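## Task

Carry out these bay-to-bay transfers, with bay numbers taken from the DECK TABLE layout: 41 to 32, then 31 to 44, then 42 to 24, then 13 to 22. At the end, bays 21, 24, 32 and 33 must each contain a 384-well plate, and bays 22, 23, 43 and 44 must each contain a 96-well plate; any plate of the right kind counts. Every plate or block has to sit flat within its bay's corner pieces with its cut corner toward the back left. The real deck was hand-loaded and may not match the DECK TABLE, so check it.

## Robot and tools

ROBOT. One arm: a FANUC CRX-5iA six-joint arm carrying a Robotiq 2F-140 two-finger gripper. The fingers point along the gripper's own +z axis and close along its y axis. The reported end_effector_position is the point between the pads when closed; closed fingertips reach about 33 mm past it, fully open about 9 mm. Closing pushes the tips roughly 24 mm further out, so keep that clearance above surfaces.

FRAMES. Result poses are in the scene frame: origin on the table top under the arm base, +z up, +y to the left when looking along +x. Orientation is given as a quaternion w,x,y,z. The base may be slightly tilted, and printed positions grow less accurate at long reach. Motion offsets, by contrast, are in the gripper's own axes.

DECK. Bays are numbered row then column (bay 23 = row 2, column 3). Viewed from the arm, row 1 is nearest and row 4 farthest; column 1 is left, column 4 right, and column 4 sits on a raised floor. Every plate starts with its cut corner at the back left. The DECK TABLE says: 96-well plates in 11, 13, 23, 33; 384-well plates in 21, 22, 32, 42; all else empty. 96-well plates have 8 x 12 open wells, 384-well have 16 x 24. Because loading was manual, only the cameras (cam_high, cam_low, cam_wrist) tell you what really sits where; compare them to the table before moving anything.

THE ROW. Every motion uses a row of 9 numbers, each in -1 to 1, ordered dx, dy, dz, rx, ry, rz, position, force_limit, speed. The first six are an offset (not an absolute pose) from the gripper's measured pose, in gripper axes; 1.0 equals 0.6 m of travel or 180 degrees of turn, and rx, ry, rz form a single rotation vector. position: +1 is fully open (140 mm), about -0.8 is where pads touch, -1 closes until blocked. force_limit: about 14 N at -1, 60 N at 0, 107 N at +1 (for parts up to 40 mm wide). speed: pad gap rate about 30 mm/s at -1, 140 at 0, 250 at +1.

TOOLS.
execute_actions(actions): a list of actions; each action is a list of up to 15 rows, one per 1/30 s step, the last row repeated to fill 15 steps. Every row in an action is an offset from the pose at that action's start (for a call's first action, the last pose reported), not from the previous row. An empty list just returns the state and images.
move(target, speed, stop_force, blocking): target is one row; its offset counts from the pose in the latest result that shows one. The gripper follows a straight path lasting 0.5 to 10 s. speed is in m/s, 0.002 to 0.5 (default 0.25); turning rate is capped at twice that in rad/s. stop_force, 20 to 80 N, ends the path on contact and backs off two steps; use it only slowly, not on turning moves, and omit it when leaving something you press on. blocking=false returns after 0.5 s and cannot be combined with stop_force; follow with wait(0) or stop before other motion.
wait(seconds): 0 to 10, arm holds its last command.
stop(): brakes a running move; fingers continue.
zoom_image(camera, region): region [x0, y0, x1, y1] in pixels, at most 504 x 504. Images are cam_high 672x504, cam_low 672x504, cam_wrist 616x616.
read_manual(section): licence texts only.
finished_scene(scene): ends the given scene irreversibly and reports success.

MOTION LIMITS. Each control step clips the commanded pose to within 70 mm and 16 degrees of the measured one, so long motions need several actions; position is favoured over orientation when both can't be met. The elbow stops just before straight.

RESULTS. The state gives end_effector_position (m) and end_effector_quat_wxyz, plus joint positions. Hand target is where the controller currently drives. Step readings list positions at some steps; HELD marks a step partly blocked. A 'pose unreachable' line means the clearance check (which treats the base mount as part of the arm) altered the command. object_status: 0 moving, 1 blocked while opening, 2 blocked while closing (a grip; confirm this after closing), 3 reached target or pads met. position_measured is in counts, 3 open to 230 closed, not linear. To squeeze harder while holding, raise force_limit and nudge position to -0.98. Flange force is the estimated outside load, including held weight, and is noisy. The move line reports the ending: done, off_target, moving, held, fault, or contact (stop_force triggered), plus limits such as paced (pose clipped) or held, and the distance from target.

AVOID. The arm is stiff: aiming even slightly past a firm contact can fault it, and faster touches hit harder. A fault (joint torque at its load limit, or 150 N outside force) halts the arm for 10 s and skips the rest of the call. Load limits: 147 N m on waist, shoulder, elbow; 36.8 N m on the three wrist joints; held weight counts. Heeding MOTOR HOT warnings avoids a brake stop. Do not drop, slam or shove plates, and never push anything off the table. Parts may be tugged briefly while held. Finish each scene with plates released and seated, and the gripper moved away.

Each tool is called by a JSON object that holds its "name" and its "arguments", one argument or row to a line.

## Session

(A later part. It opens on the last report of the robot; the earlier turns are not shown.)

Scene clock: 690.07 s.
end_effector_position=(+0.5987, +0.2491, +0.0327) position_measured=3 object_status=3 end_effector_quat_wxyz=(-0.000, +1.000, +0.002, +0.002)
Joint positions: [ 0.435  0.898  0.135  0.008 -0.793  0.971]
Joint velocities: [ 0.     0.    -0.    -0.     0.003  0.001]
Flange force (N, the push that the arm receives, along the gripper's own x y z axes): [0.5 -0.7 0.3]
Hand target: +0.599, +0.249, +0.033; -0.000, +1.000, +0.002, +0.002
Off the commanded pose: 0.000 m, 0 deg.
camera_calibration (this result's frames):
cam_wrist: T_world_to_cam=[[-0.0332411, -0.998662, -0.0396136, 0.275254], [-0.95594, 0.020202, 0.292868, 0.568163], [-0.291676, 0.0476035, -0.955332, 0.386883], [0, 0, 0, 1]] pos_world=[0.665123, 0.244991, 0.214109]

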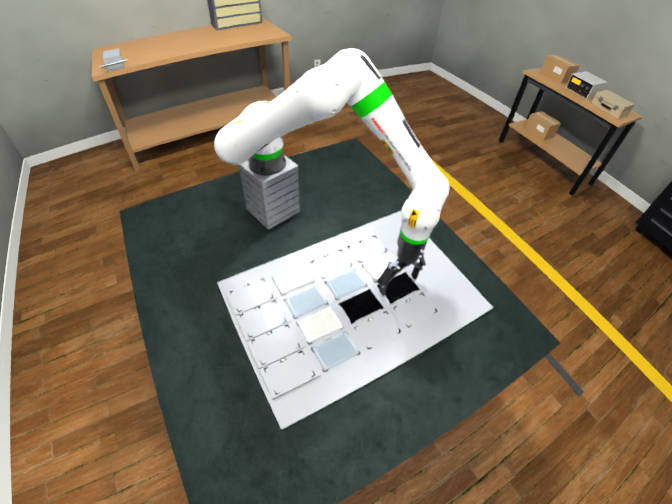

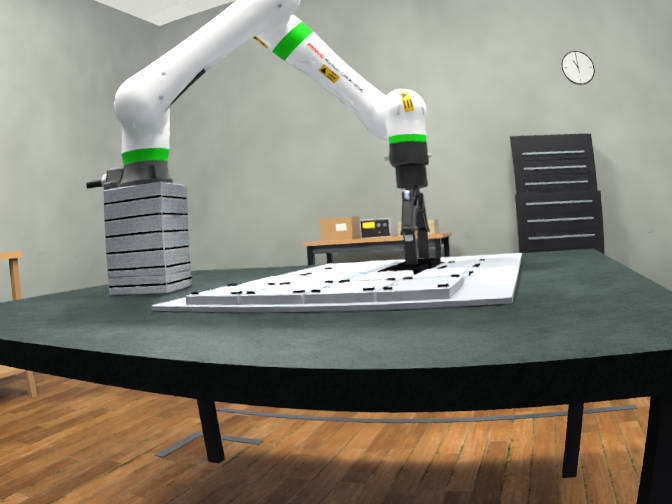

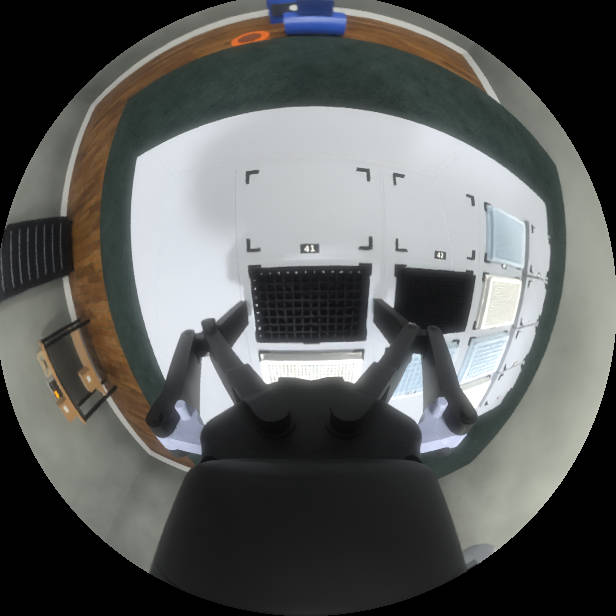

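{"name": "execute_actions", "arguments": {
  "actions": [
    [[0,0,0.0005,0,-0.0003,0,1,0,-0.1],[0,0,0.0012,-0.0001,-0.0007,0,-1,-0.7,-0.4],[0,0,0.0015,-0.0001,-0.0009,0,-1,-0.7,-0.4],[0,0,0.0015,-0.0001,-0.0009,0,-1,-0.7,-0.4],[0,0,0.0015,-0.0001,-0.0009,0,-1,-0.7,-0.4],[0,0,0.0015,-0.0001,-0.0009,0,-1,-0.7,-0.4],[0,0,0.0015,-0.0001,-0.0009,0,-1,-0.7,-0.4],[0,0,0.0015,-0.0001,-0.0009,0,-1,-0.7,-0.4],[0,0,0.0007,-0.0001,-0.0009,0,-1,-0.7,-0.4],[0,0,-0.0037,-0.0001,-0.0009,0,-1,-0.7,-0.4],[0,0,-0.0117,-0.0001,-0.0009,0,-0.98,0,-0.4],[0,0,-0.0211,-0.0001,-0.0009,0,-0.98,0,-0.4],[0,0,-0.0291,-0.0001,-0.0009,0,-0.98,0,-0.4],[0,0,-0.0335,-0.0001,-0.0009,0,-0.98,0,-0.4],[0,0,-0.0343,-0.0001,-0.0009,0,-0.98,0,-0.4]]
  ]
}}

Scene clock: 744.73 s.
end_effector_position=(+0.5987, +0.2490, +0.0447) position_measured=39 object_status=0 end_effector_quat_wxyz=(-0.000, +1.000, +0.002, +0.000)
Joint positions: [ 0.434  0.879  0.137  0.006 -0.816  0.973]
Joint velocities: [ 0.001 -0.183 -0.022 -0.    -0.154  0.   ]
Flange force (N, the push that the arm receives, along the gripper's own x y z axes): [-0.3 0.7 0.5]
Hand target: +0.599, +0.249, +0.053; -0.000, +1.000, +0.002, +0.000
Off the commanded pose: 0.009 m, 0 deg.
Step readings (end_effector_position):
0: (+0.5987, +0.2491, +0.0327)
1: (+0.5987, +0.2491, +0.0327)
2: (+0.5987, +0.2491, +0.0326)
4: (+0.5987, +0.2491, +0.0321)
8: (+0.5987, +0.2491, +0.0319)
15: end_effector_position above
camera_calibration (this result's frames):
cam_wrist: T_world_to_cam=[[-0.0334687, -0.99867, -0.0392103, 0.275817], [-0.955076, 0.0203994, 0.29566, 0.563944], [-0.294467, 0.0473442, -0.954488, 0.400073], [0, 0, 0, 1]] pos_world=[0.665649, 0.245005, 0.225945]

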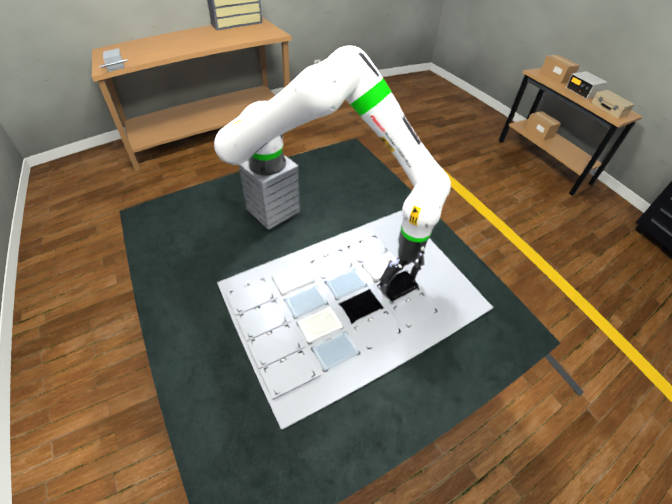

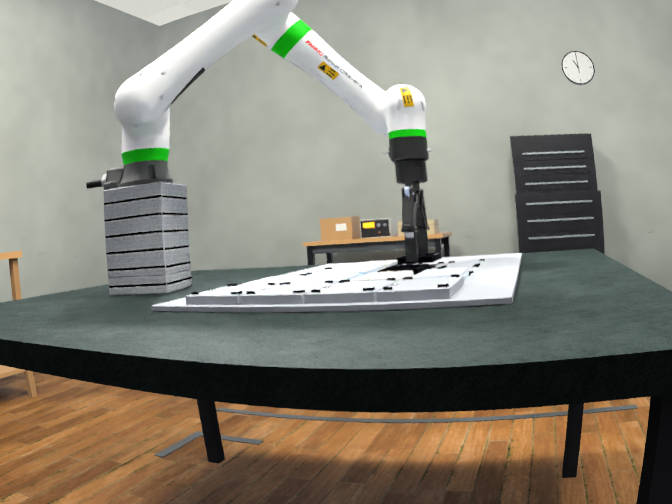

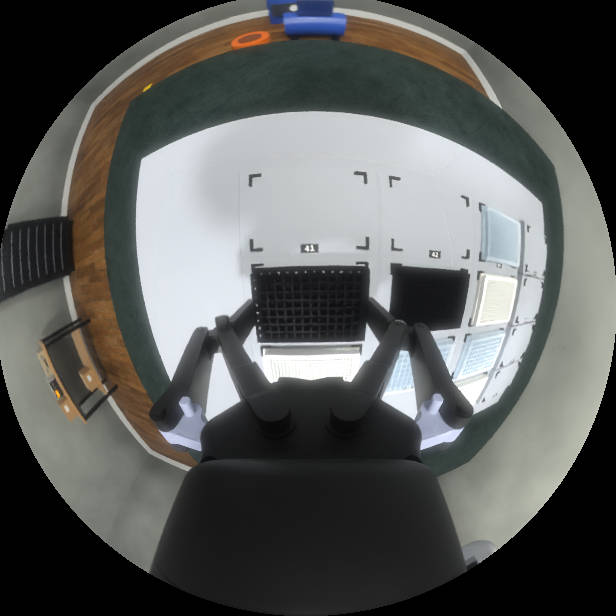

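{"name": "wait", "arguments": {
  "seconds": 0
}}

{"name": "zoom_image", "arguments": {
  "camera": "cam_low",
  "region": [350, 215, 470, 285]
}}

{"name": "zoom_image", "arguments": {
  "camera": "cam_wrist",
  "region": [240, 250, 280, 285]
}}

{"name": "zoom_image", "arguments": {
  "camera": "cam_wrist",
  "region": [345, 250, 385, 285]
}}

Scene clock: 756.30 s.
end_effector_position=(+0.5986, +0.2491, +0.0530) position_measured=39 object_status=2 end_effector_quat_wxyz=(-0.000, +1.000, +0.002, +0.000)
Joint positions: [ 0.434  0.865  0.135  0.006 -0.828  0.973]
Joint velocities: [-0.001 -0.     0.     0.001 -0.001  0.001]
Flange force (N, the push that the arm receives, along the gripper's own x y z axes): [0.8 -1.0 0.5]
Hand target: +0.599, +0.249, +0.053; -0.000, +1.000, +0.002, +0.000
Off the commanded pose: 0.000 m, 0 deg.
camera_calibration (this result's frames):
cam_wrist: T_world_to_cam=[[-0.0332878, -0.998674, -0.0392639, 0.276096], [-0.955114, 0.020216, 0.295548, 0.56151], [-0.294363, 0.0473397, -0.954521, 0.407909], [0, 0, 0, 1]] pos_world=[0.66557, 0.245069, 0.234245]

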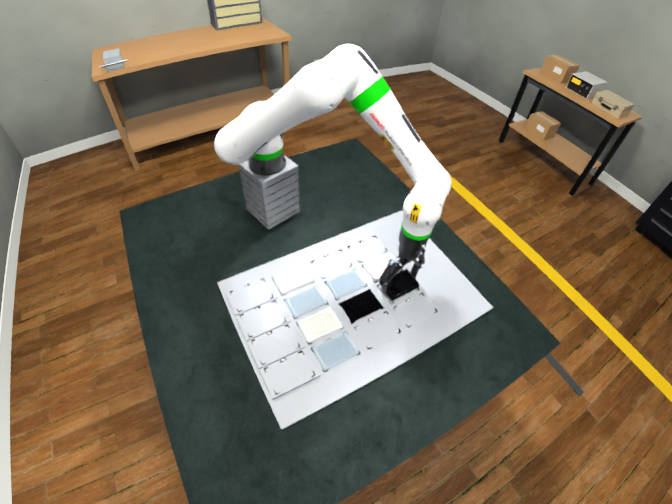

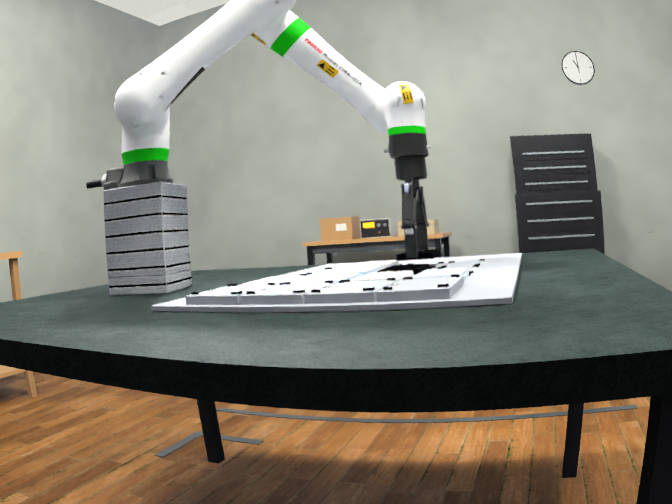

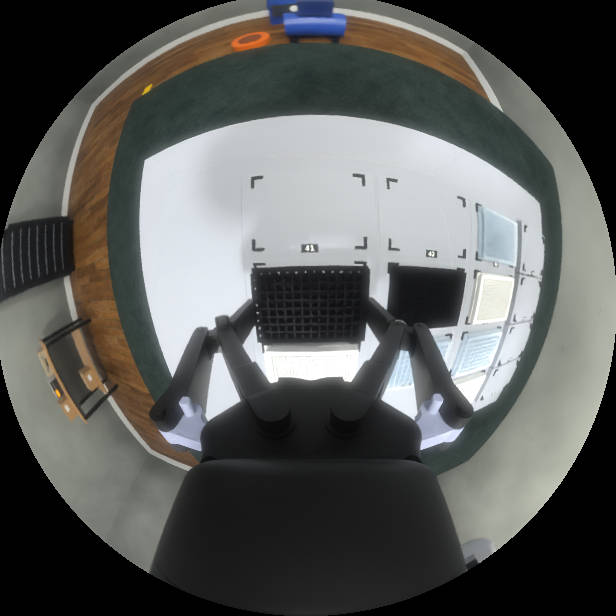

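Region (350, 215, 470, 285) of cam_low's 672x504 image, scaled by 4.200, with more detail than that image has; it fills the top 294 rows of this view, and the rest is white.

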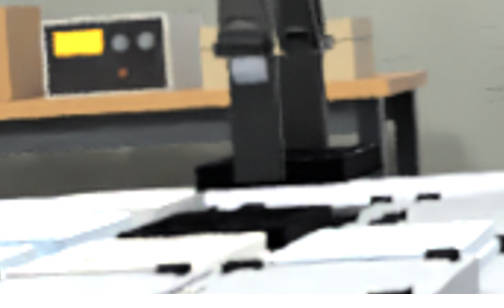

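Region (240, 250, 280, 285) of cam_wrist's 616x616 image, scaled by 12.600, with more detail than that image has; it fills the top 441 rows of this view, and the rest is white.

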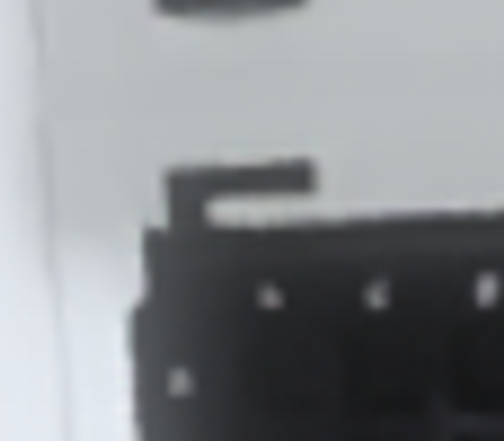

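Region (345, 250, 385, 285) of cam_wrist's 616x616 image, scaled by 12.600, with more detail than that image has; it fills the top 441 rows of this view, and the rest is white.

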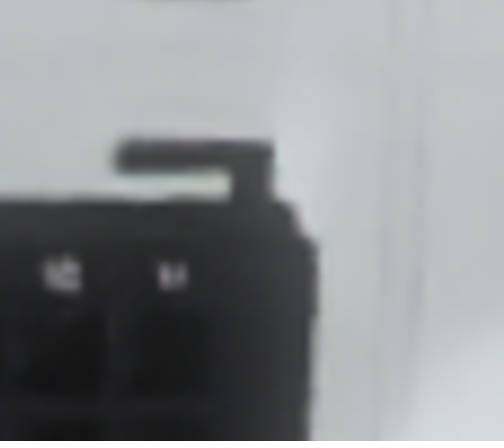

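{"name": "move", "arguments": {
  "target": [0.1786, 0.8208, -0.0035, 0, 0, 0, -0.98, 0, -0.4],
  "speed": 0.33
}}

Scene clock: 780.00 s.
end_effector_position=(+0.7082, -0.2428, +0.0562) position_measured=39 object_status=2 end_effector_quat_wxyz=(-0.000, +1.000, +0.002, +0.001)
Joint positions: [-0.32   1.076  0.562 -0.007 -1.043  1.736]
Joint velocities: [-0.001  0.003  0.007 -0.001 -0.006  0.001]
Flange force (N, the push that the arm receives, along the gripper's own x y z axes): [9.3 2.1 2.5]
Hand target: +0.708, -0.243, +0.056; -0.000, +1.000, +0.002, +0.001
Off the commanded pose: 0.001 m, 0 deg.
move: done
camera_calibration (this result's frames):
cam_wrist: T_world_to_cam=[[-0.0327238, -0.998685, -0.0394708, -0.211777], [-0.955625, 0.0196961, 0.293927, 0.675458], [-0.292763, 0.0473377, -0.955013, 0.465377], [0, 0, 0, 1]] pos_world=[0.7748, -0.246832, 0.237547]

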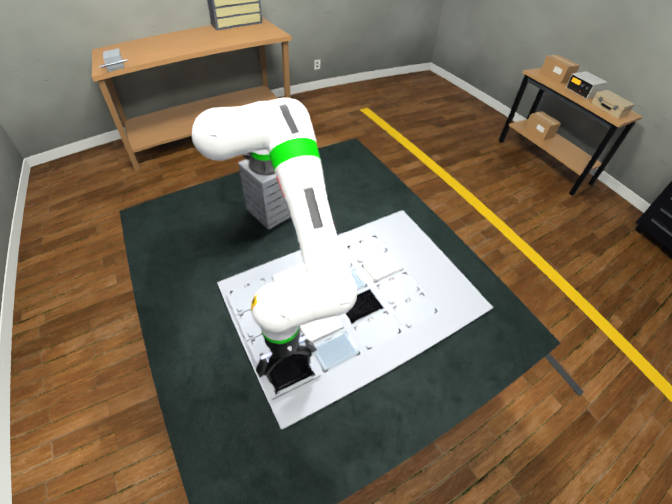

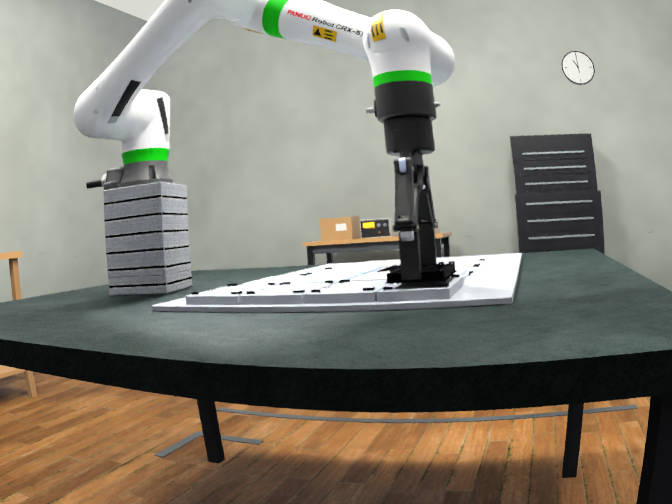

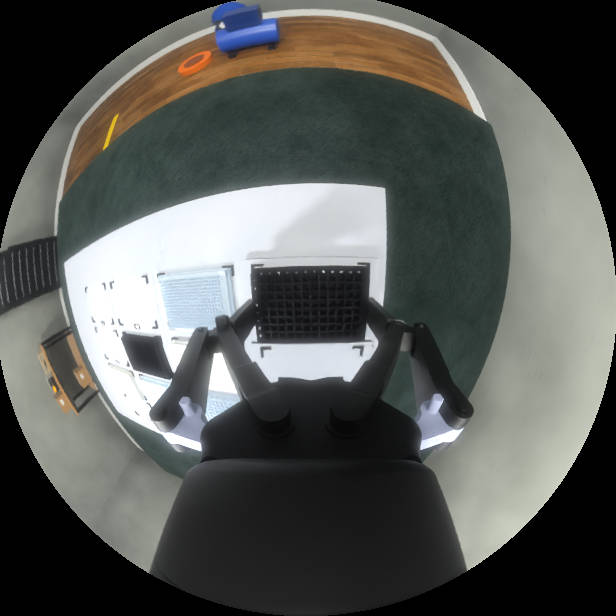

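{"name": "wait", "arguments": {
  "seconds": 0
}}

{"name": "zoom_image", "arguments": {
  "camera": "cam_wrist",
  "region": [240, 250, 280, 285]
}}

{"name": "zoom_image", "arguments": {
  "camera": "cam_wrist",
  "region": [345, 250, 385, 285]
}}

{"name": "zoom_image", "arguments": {
  "camera": "cam_low",
  "region": [360, 240, 480, 310]
}}

Scene clock: 790.30 s.
end_effector_position=(+0.7082, -0.2428, +0.0562) position_measured=39 object_status=2 end_effector_quat_wxyz=(-0.000, +1.000, +0.002, +0.001)
Joint positions: [-0.32   1.076  0.562 -0.007 -1.043  1.736]
Joint velocities: [ 0.001 -0.     0.     0.001  0.     0.001]
Flange force (N, the push that the arm receives, along the gripper's own x y z axes): [-0.2 0.7 1.7]
Hand target: +0.708, -0.243, +0.056; -0.000, +1.000, +0.002, +0.001
Off the commanded pose: 0.001 m, 0 deg.
camera_calibration (this result's frames):
cam_wrist: T_world_to_cam=[[-0.0327434, -0.998682, -0.0395315, -0.2118], [-0.95559, 0.0196913, 0.294042, 0.67545], [-0.292876, 0.0474039, -0.954975, 0.465459], [0, 0, 0, 1]] pos_world=[0.774839, -0.246886, 0.237518]

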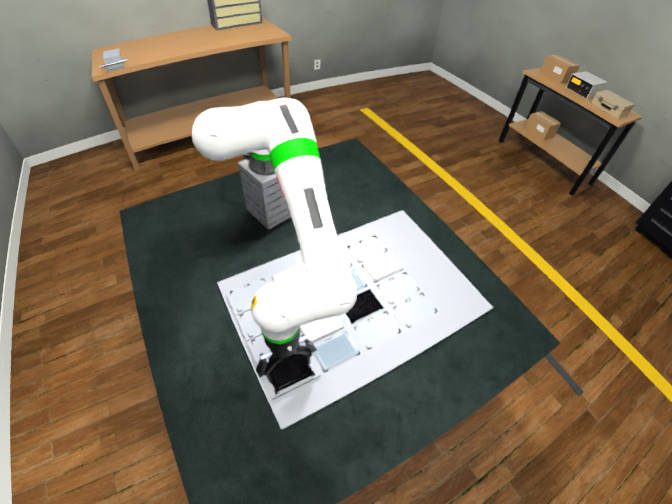

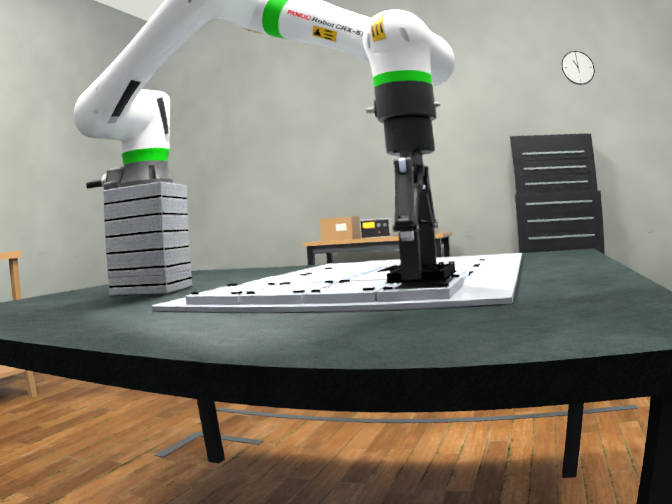

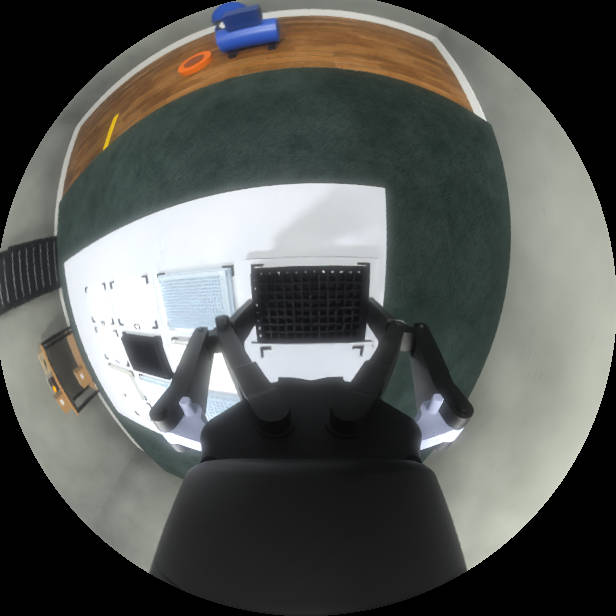

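Region (240, 250, 280, 285) of cam_wrist's 616x616 image, scaled by 12.600, with more detail than that image has; it fills the top 441 rows of this view, and the rest is white.

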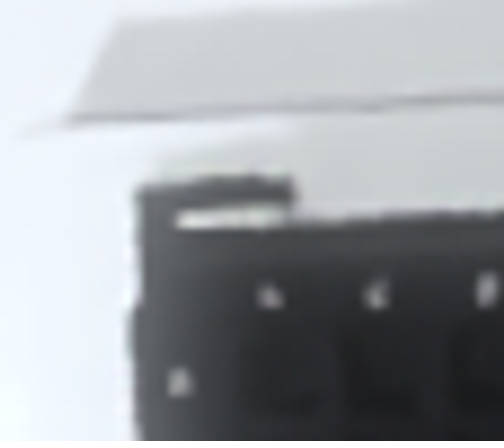

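Region (345, 250, 385, 285) of cam_wrist's 616x616 image, scaled by 12.600, with more detail than that image has; it fills the top 441 rows of this view, and the rest is white.

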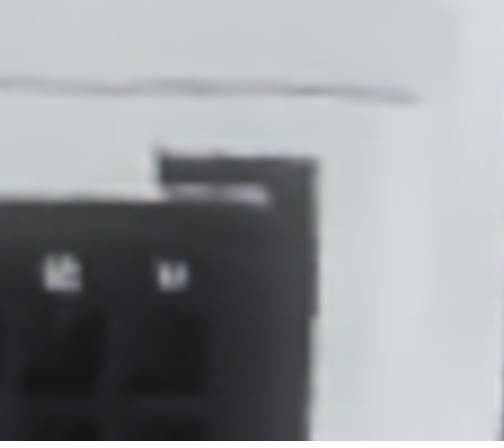

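Region (360, 240, 480, 310) of cam_low's 672x504 image, scaled by 4.200, with more detail than that image has; it fills the top 294 rows of this view, and the rest is white.

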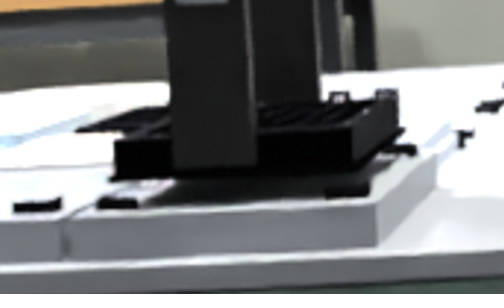

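{"name": "zoom_image", "arguments": {
  "camera": "cam_low",
  "region": [378, 268, 408, 298]
}}

{"name": "zoom_image", "arguments": {
  "camera": "cam_low",
  "region": [432, 264, 462, 294]
}}

Region (378, 268, 408, 298) of cam_low's 672x504 image, scaled by 16.800, with more detail than that image has.

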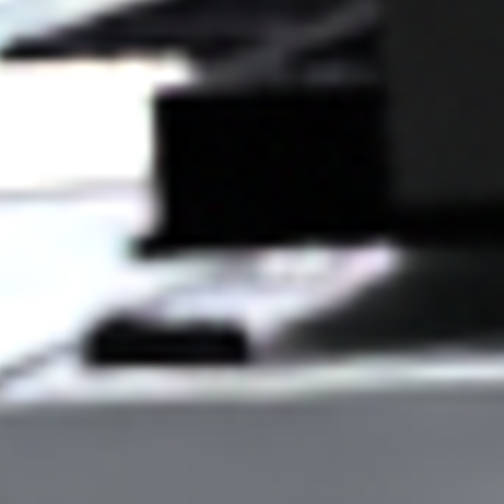

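Region (432, 264, 462, 294) of cam_low's 672x504 image, scaled by 16.800, with more detail than that image has.

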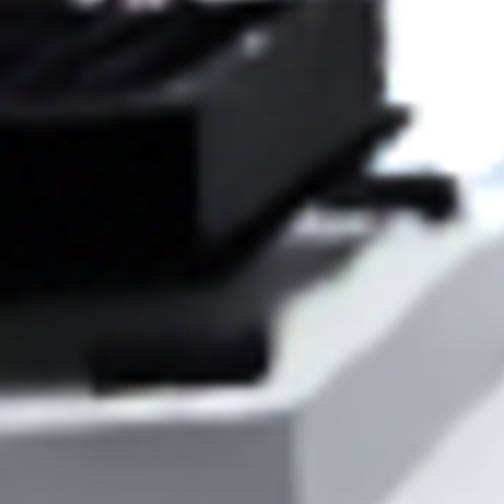

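{"name": "move", "arguments": {
  "target": [-0.0002, 0.0008, 0.0153, -0.0001, -0.0005, 0.00015, -0.98, 0, -0.4],
  "speed": 0.013,
  "stop_force": 20
}}

{"name": "zoom_image", "arguments": {
  "camera": "cam_wrist",
  "region": [240, 250, 280, 285]
}}

{"name": "zoom_image", "arguments": {
  "camera": "cam_wrist",
  "region": [345, 250, 385, 285]
}}

{"name": "zoom_image", "arguments": {
  "camera": "cam_low",
  "region": [360, 240, 480, 310]
}}

Scene clock: 840.00 s.
end_effector_position=(+0.7082, -0.2434, +0.0473) position_measured=39 object_status=2 end_effector_quat_wxyz=(-0.000, +1.000, +0.002, +0.000)
Joint positions: [-0.321  1.091  0.567 -0.006 -1.034  1.735]
Joint velocities: [-0.     0.001 -0.    -0.001  0.002 -0.   ]
Flange force (N, the push that the arm receives, along the gripper's own x y z axes): [-5.0 -4.7 -19.0]
Hand target: +0.708, -0.243, +0.047; -0.000, +1.000, +0.002, +0.000
Off the commanded pose: 0.000 m, 0 deg.
move: done
camera_calibration (this result's frames):
cam_wrist: T_world_to_cam=[[-0.0332353, -0.998684, -0.0390609, -0.212353], [-0.955175, 0.0202356, 0.295348, 0.677852], [-0.294169, 0.047126, -0.954591, 0.457799], [0, 0, 0, 1]] pos_world=[0.77508, -0.247364, 0.228514]

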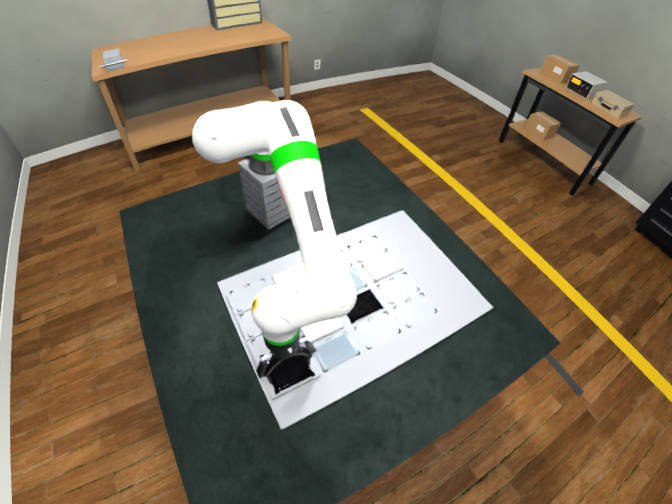

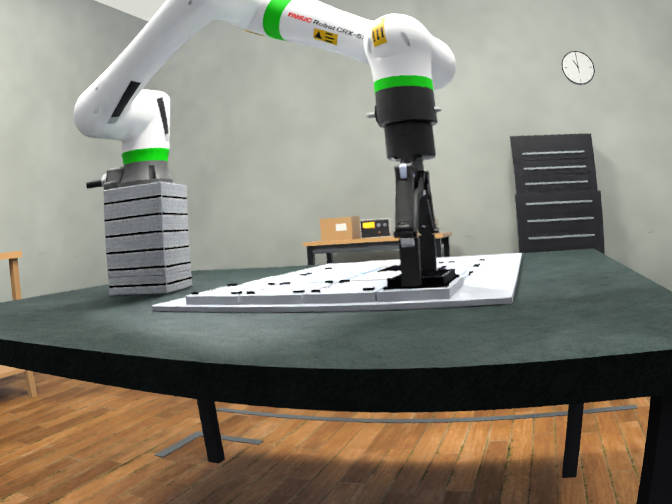

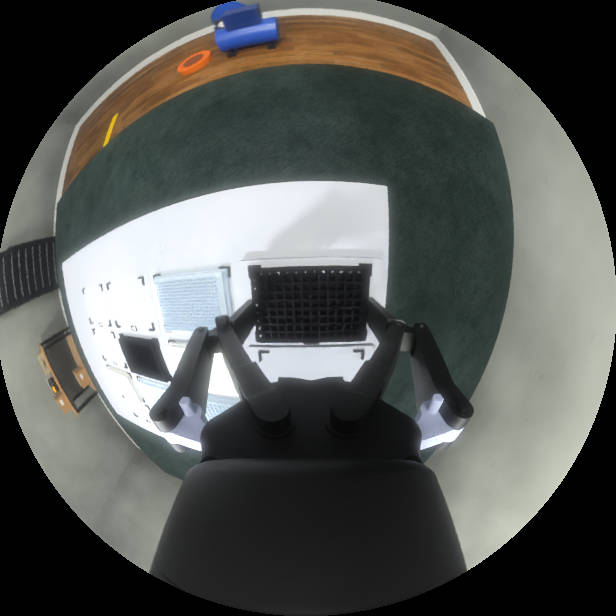

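Region (240, 250, 280, 285) of cam_wrist's 616x616 image, scaled by 12.600, with more detail than that image has; it fills the top 441 rows of this view, and the rest is white.

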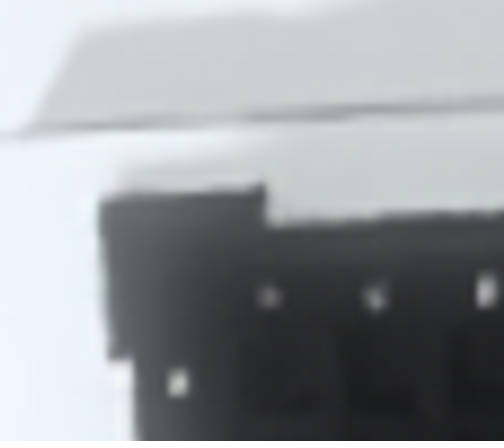

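Region (345, 250, 385, 285) of cam_wrist's 616x616 image, scaled by 12.600, with more detail than that image has; it fills the top 441 rows of this view, and the rest is white.

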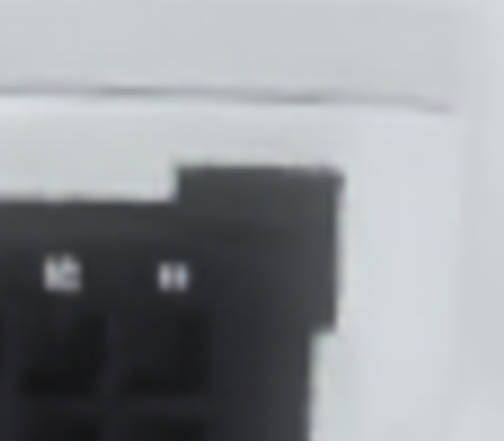

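Region (360, 240, 480, 310) of cam_low's 672x504 image, scaled by 4.200, with more detail than that image has; it fills the top 294 rows of this view, and the rest is white.

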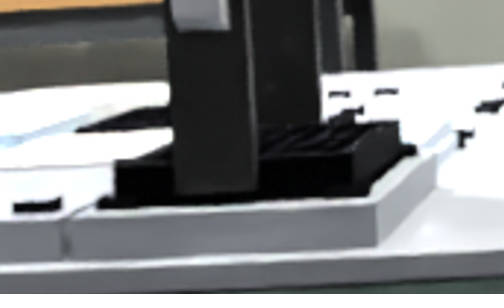

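Seated. Release and lift.

{"name": "execute_actions", "arguments": {
  "actions": [
    [[0,0,0,0,0,0,1,0,-0.1],[0,0,0,0,0,0,1,0,-0.1],[0,0,0,0,0,0,1,0,-0.1],[0,0,0,0,0,0,1,0,-0.1],[0,0,-0.0002,0,0,0,1,0,-0.1],[0,0,-0.0015,0,0,0,1,0,-0.1],[0,0,-0.004,0,0,0,1,0,-0.1],[0,0,-0.0074,0,0,0,1,0,-0.1],[0,0,-0.0108,0,0,0,1,0,-0.1],[0,0,-0.0133,0,0,0,1,0,-0.1],[0,0,-0.0146,0,0,0,1,0,-0.1],[0,0,-0.0148,0,0,0,1,0,-0.1]]
  ]
}}

{"name": "zoom_image", "arguments": {
  "camera": "cam_low",
  "region": [360, 240, 480, 310]
}}

Scene clock: 853.67 s.
end_effector_position=(+0.7082, -0.2433, +0.0556) position_measured=3 object_status=3 end_effector_quat_wxyz=(-0.000, +1.000, +0.002, +0.000)
Joint positions: [-0.321  1.078  0.565 -0.006 -1.045  1.735]
Joint velocities: [-0.    -0.01  -0.002 -0.    -0.01   0.001]
Flange force (N, the push that the arm receives, along the gripper's own x y z axes): [1.0 0.1 1.2]
Hand target: +0.708, -0.243, +0.056; -0.000, +1.000, +0.002, +0.000
Off the commanded pose: 0.001 m, 0 deg.
Step readings (end_effector_position):
0: (+0.7081, -0.2433, +0.0470)
1: (+0.7081, -0.2433, +0.0470)
2: (+0.7081, -0.2433, +0.0469)
4: (+0.7078, -0.2432, +0.0465)
8: (+0.7081, -0.2433, +0.0479)
15: end_effector_position above
camera_calibration (this result's frames):
cam_wrist: T_world_to_cam=[[-0.0332019, -0.998684, -0.0390809, -0.212017], [-0.955175, 0.0201976, 0.295353, 0.675362], [-0.294175, 0.0471353, -0.954589, 0.465799], [0, 0, 0, 1]] pos_world=[0.775075, -0.247334, 0.236891]

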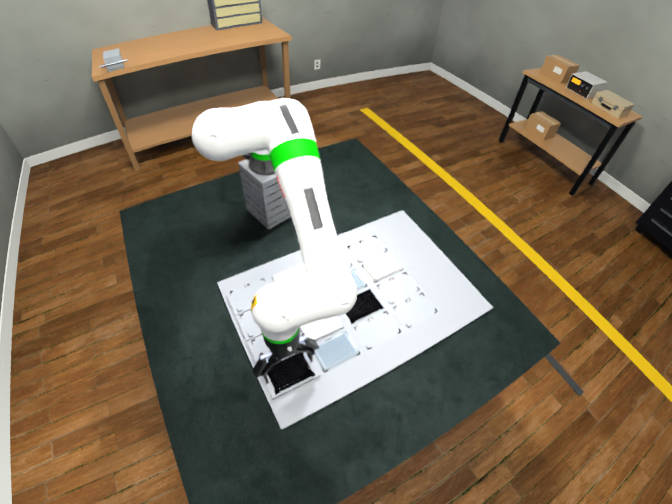

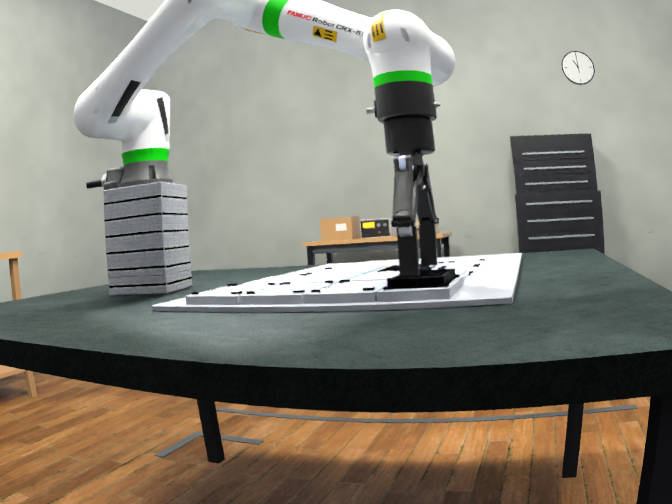

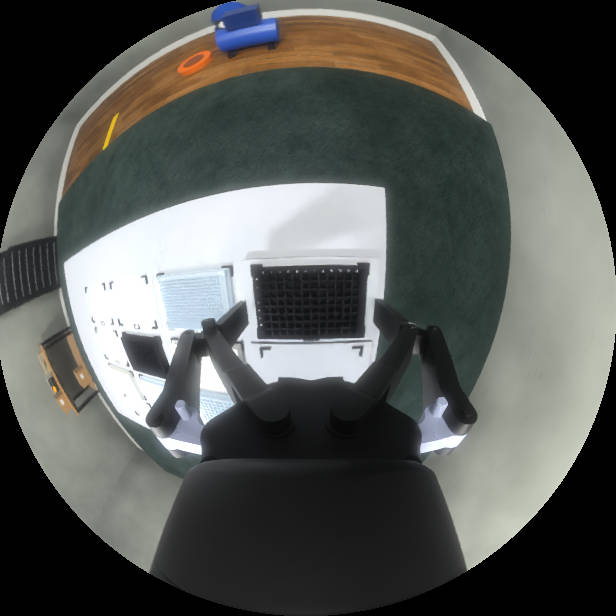

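Region (360, 240, 480, 310) of cam_low's 672x504 image, scaled by 4.200, with more detail than that image has; it fills the top 294 rows of this view, and the rest is white.

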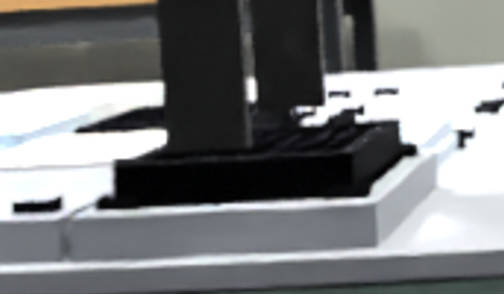

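{"name": "move", "arguments": {
  "target": [0.0082, -0.2738, 0, 0, -0.0001, 0, 1, 0, -0.1],
  "speed": 0.28
}}

Scene clock: 885.87 s.
end_effector_position=(+0.7124, -0.0791, +0.0552) position_measured=3 object_status=3 end_effector_quat_wxyz=(-0.000, +1.000, +0.002, -0.000)
Joint positions: [-0.092  1.002  0.414 -0.003 -0.97   1.505]
Joint velocities: [ 0.001 -0.     0.     0.001  0.    -0.001]
Flange force (N, the push that the arm receives, along the gripper's own x y z axes): [-4.5 -1.2 2.9]
Hand target: +0.712, -0.079, +0.055; -0.000, +1.000, +0.002, -0.000
Off the commanded pose: 0.000 m, 0 deg.
move: done
camera_calibration (this result's frames):
cam_wrist: T_world_to_cam=[[-0.0334371, -0.998674, -0.0391328, -0.0477178], [-0.954919, 0.0203669, 0.296166, 0.675931], [-0.294977, 0.0472716, -0.954334, 0.459475], [0, 0, 0, 1]] pos_world=[0.779399, -0.0831413, 0.236437]

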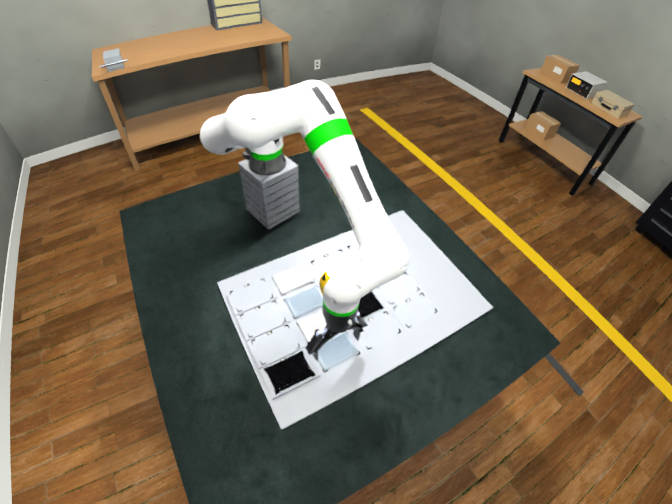

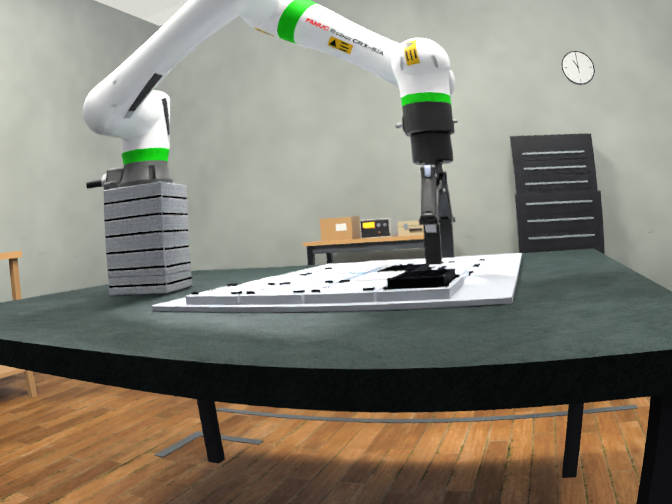

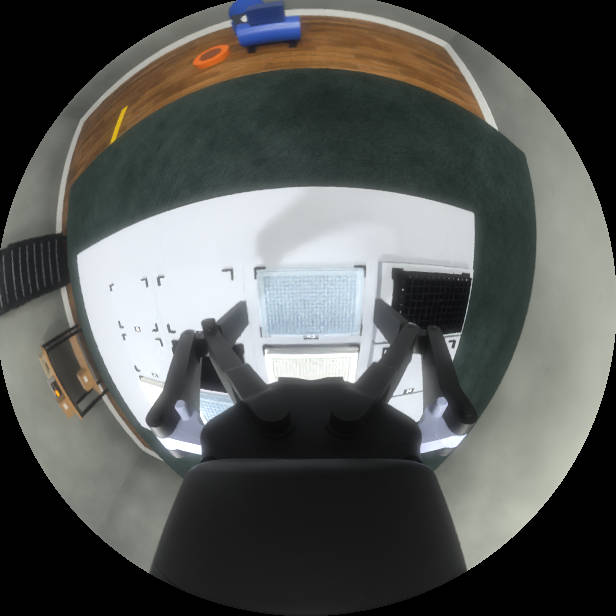

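{"name": "wait", "arguments": {
  "seconds": 0
}}

{"name": "zoom_image", "arguments": {
  "camera": "cam_wrist",
  "region": [235, 290, 275, 330]
}}

{"name": "zoom_image", "arguments": {
  "camera": "cam_wrist",
  "region": [350, 290, 390, 330]
}}

{"name": "zoom_image", "arguments": {
  "camera": "cam_wrist",
  "region": [240, 255, 280, 290]
}}

{"name": "zoom_image", "arguments": {
  "camera": "cam_wrist",
  "region": [345, 255, 385, 290]
}}

Scene clock: 891.70 s.
end_effector_position=(+0.7124, -0.0790, +0.0552) position_measured=3 object_status=3 end_effector_quat_wxyz=(-0.000, +1.000, +0.002, -0.000)
Joint positions: [-0.092  1.001  0.414 -0.003 -0.97   1.505]
Joint velocities: [ 0.     0.     0.001  0.001 -0.    -0.001]
Flange force (N, the push that the arm receives, along the gripper's own x y z axes): [-0.2 1.1 0.1]
Hand target: +0.712, -0.079, +0.055; -0.000, +1.000, +0.002, -0.000
Off the commanded pose: 0.000 m, 0 deg.
camera_calibration (this result's frames):
cam_wrist: T_world_to_cam=[[-0.0334087, -0.998676, -0.0391104, -0.0476563], [-0.954925, 0.0203473, 0.296147, 0.675944], [-0.29496, 0.0472414, -0.954341, 0.459466], [0, 0, 0, 1]] pos_world=[0.779408, -0.0830527, 0.236444]

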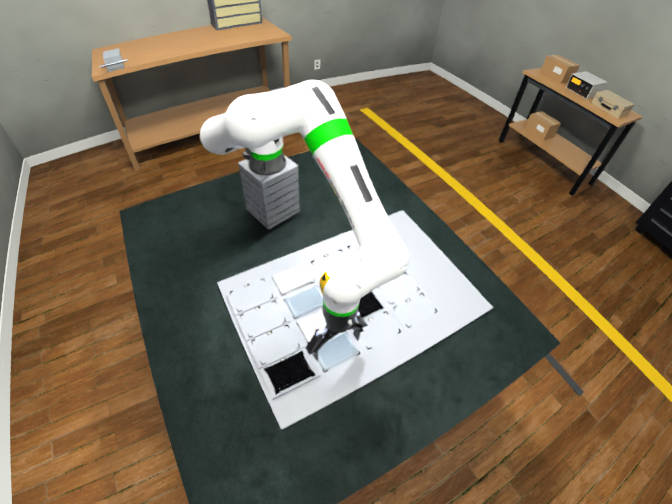

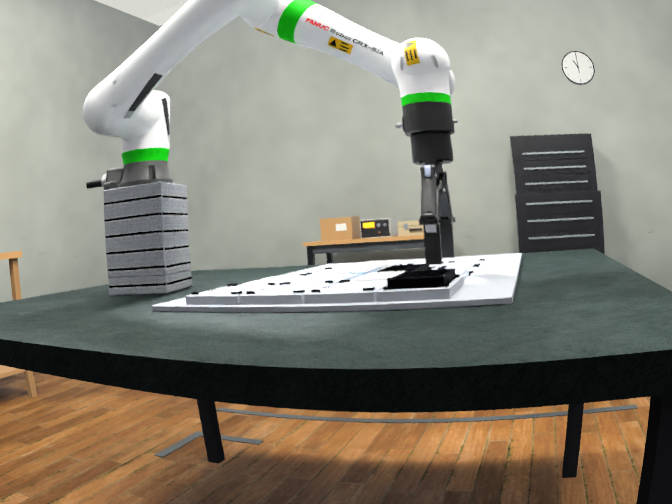

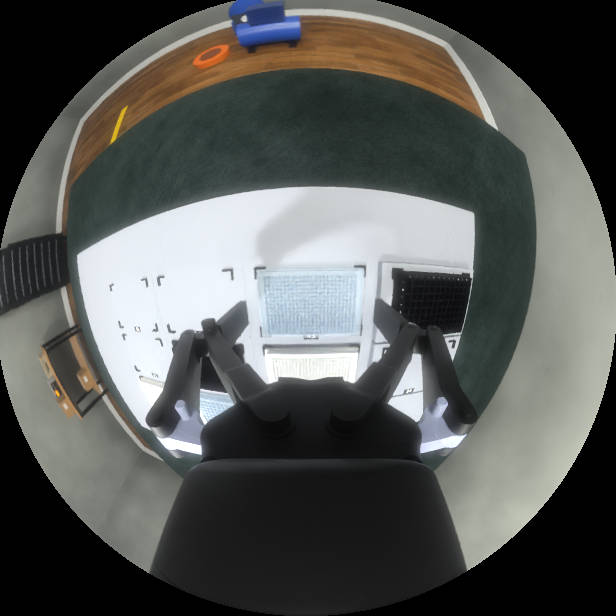

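Region (235, 290, 275, 330) of cam_wrist's 616x616 image, scaled by 12.600, with more detail than that image has.

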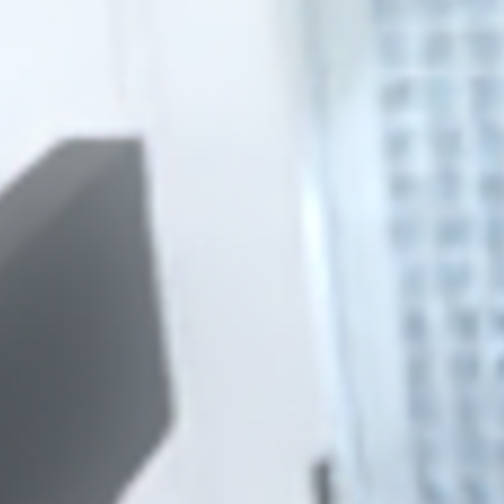

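Region (350, 290, 390, 330) of cam_wrist's 616x616 image, scaled by 12.600, with more detail than that image has.

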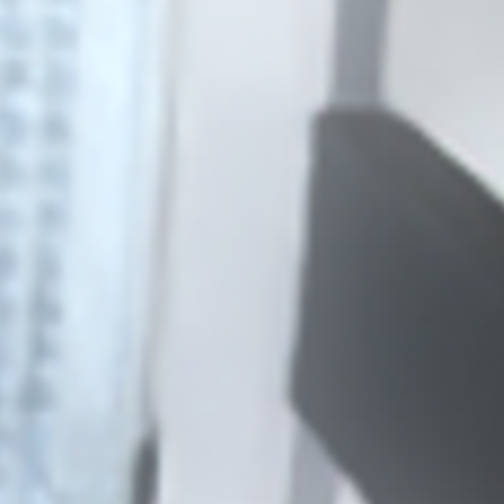

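Region (240, 255, 280, 290) of cam_wrist's 616x616 image, scaled by 12.600, with more detail than that image has; it fills the top 441 rows of this view, and the rest is white.

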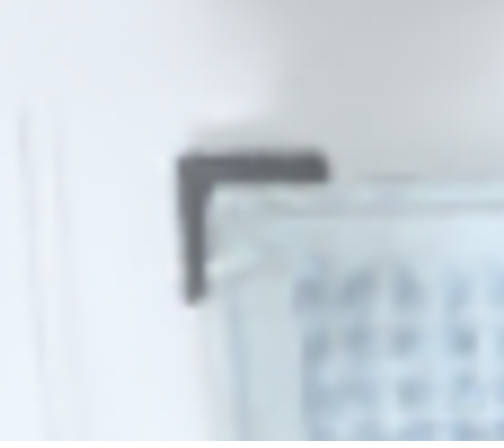

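Region (345, 255, 385, 290) of cam_wrist's 616x616 image, scaled by 12.600, with more detail than that image has; it fills the top 441 rows of this view, and the rest is white.

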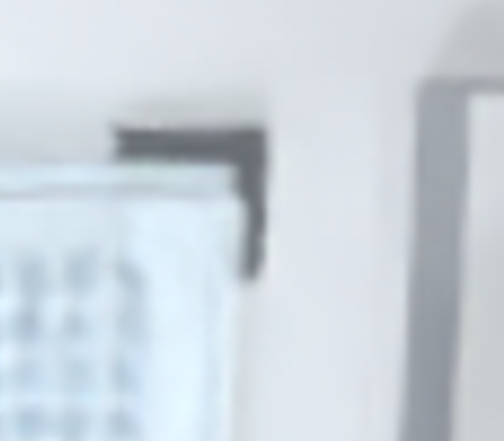

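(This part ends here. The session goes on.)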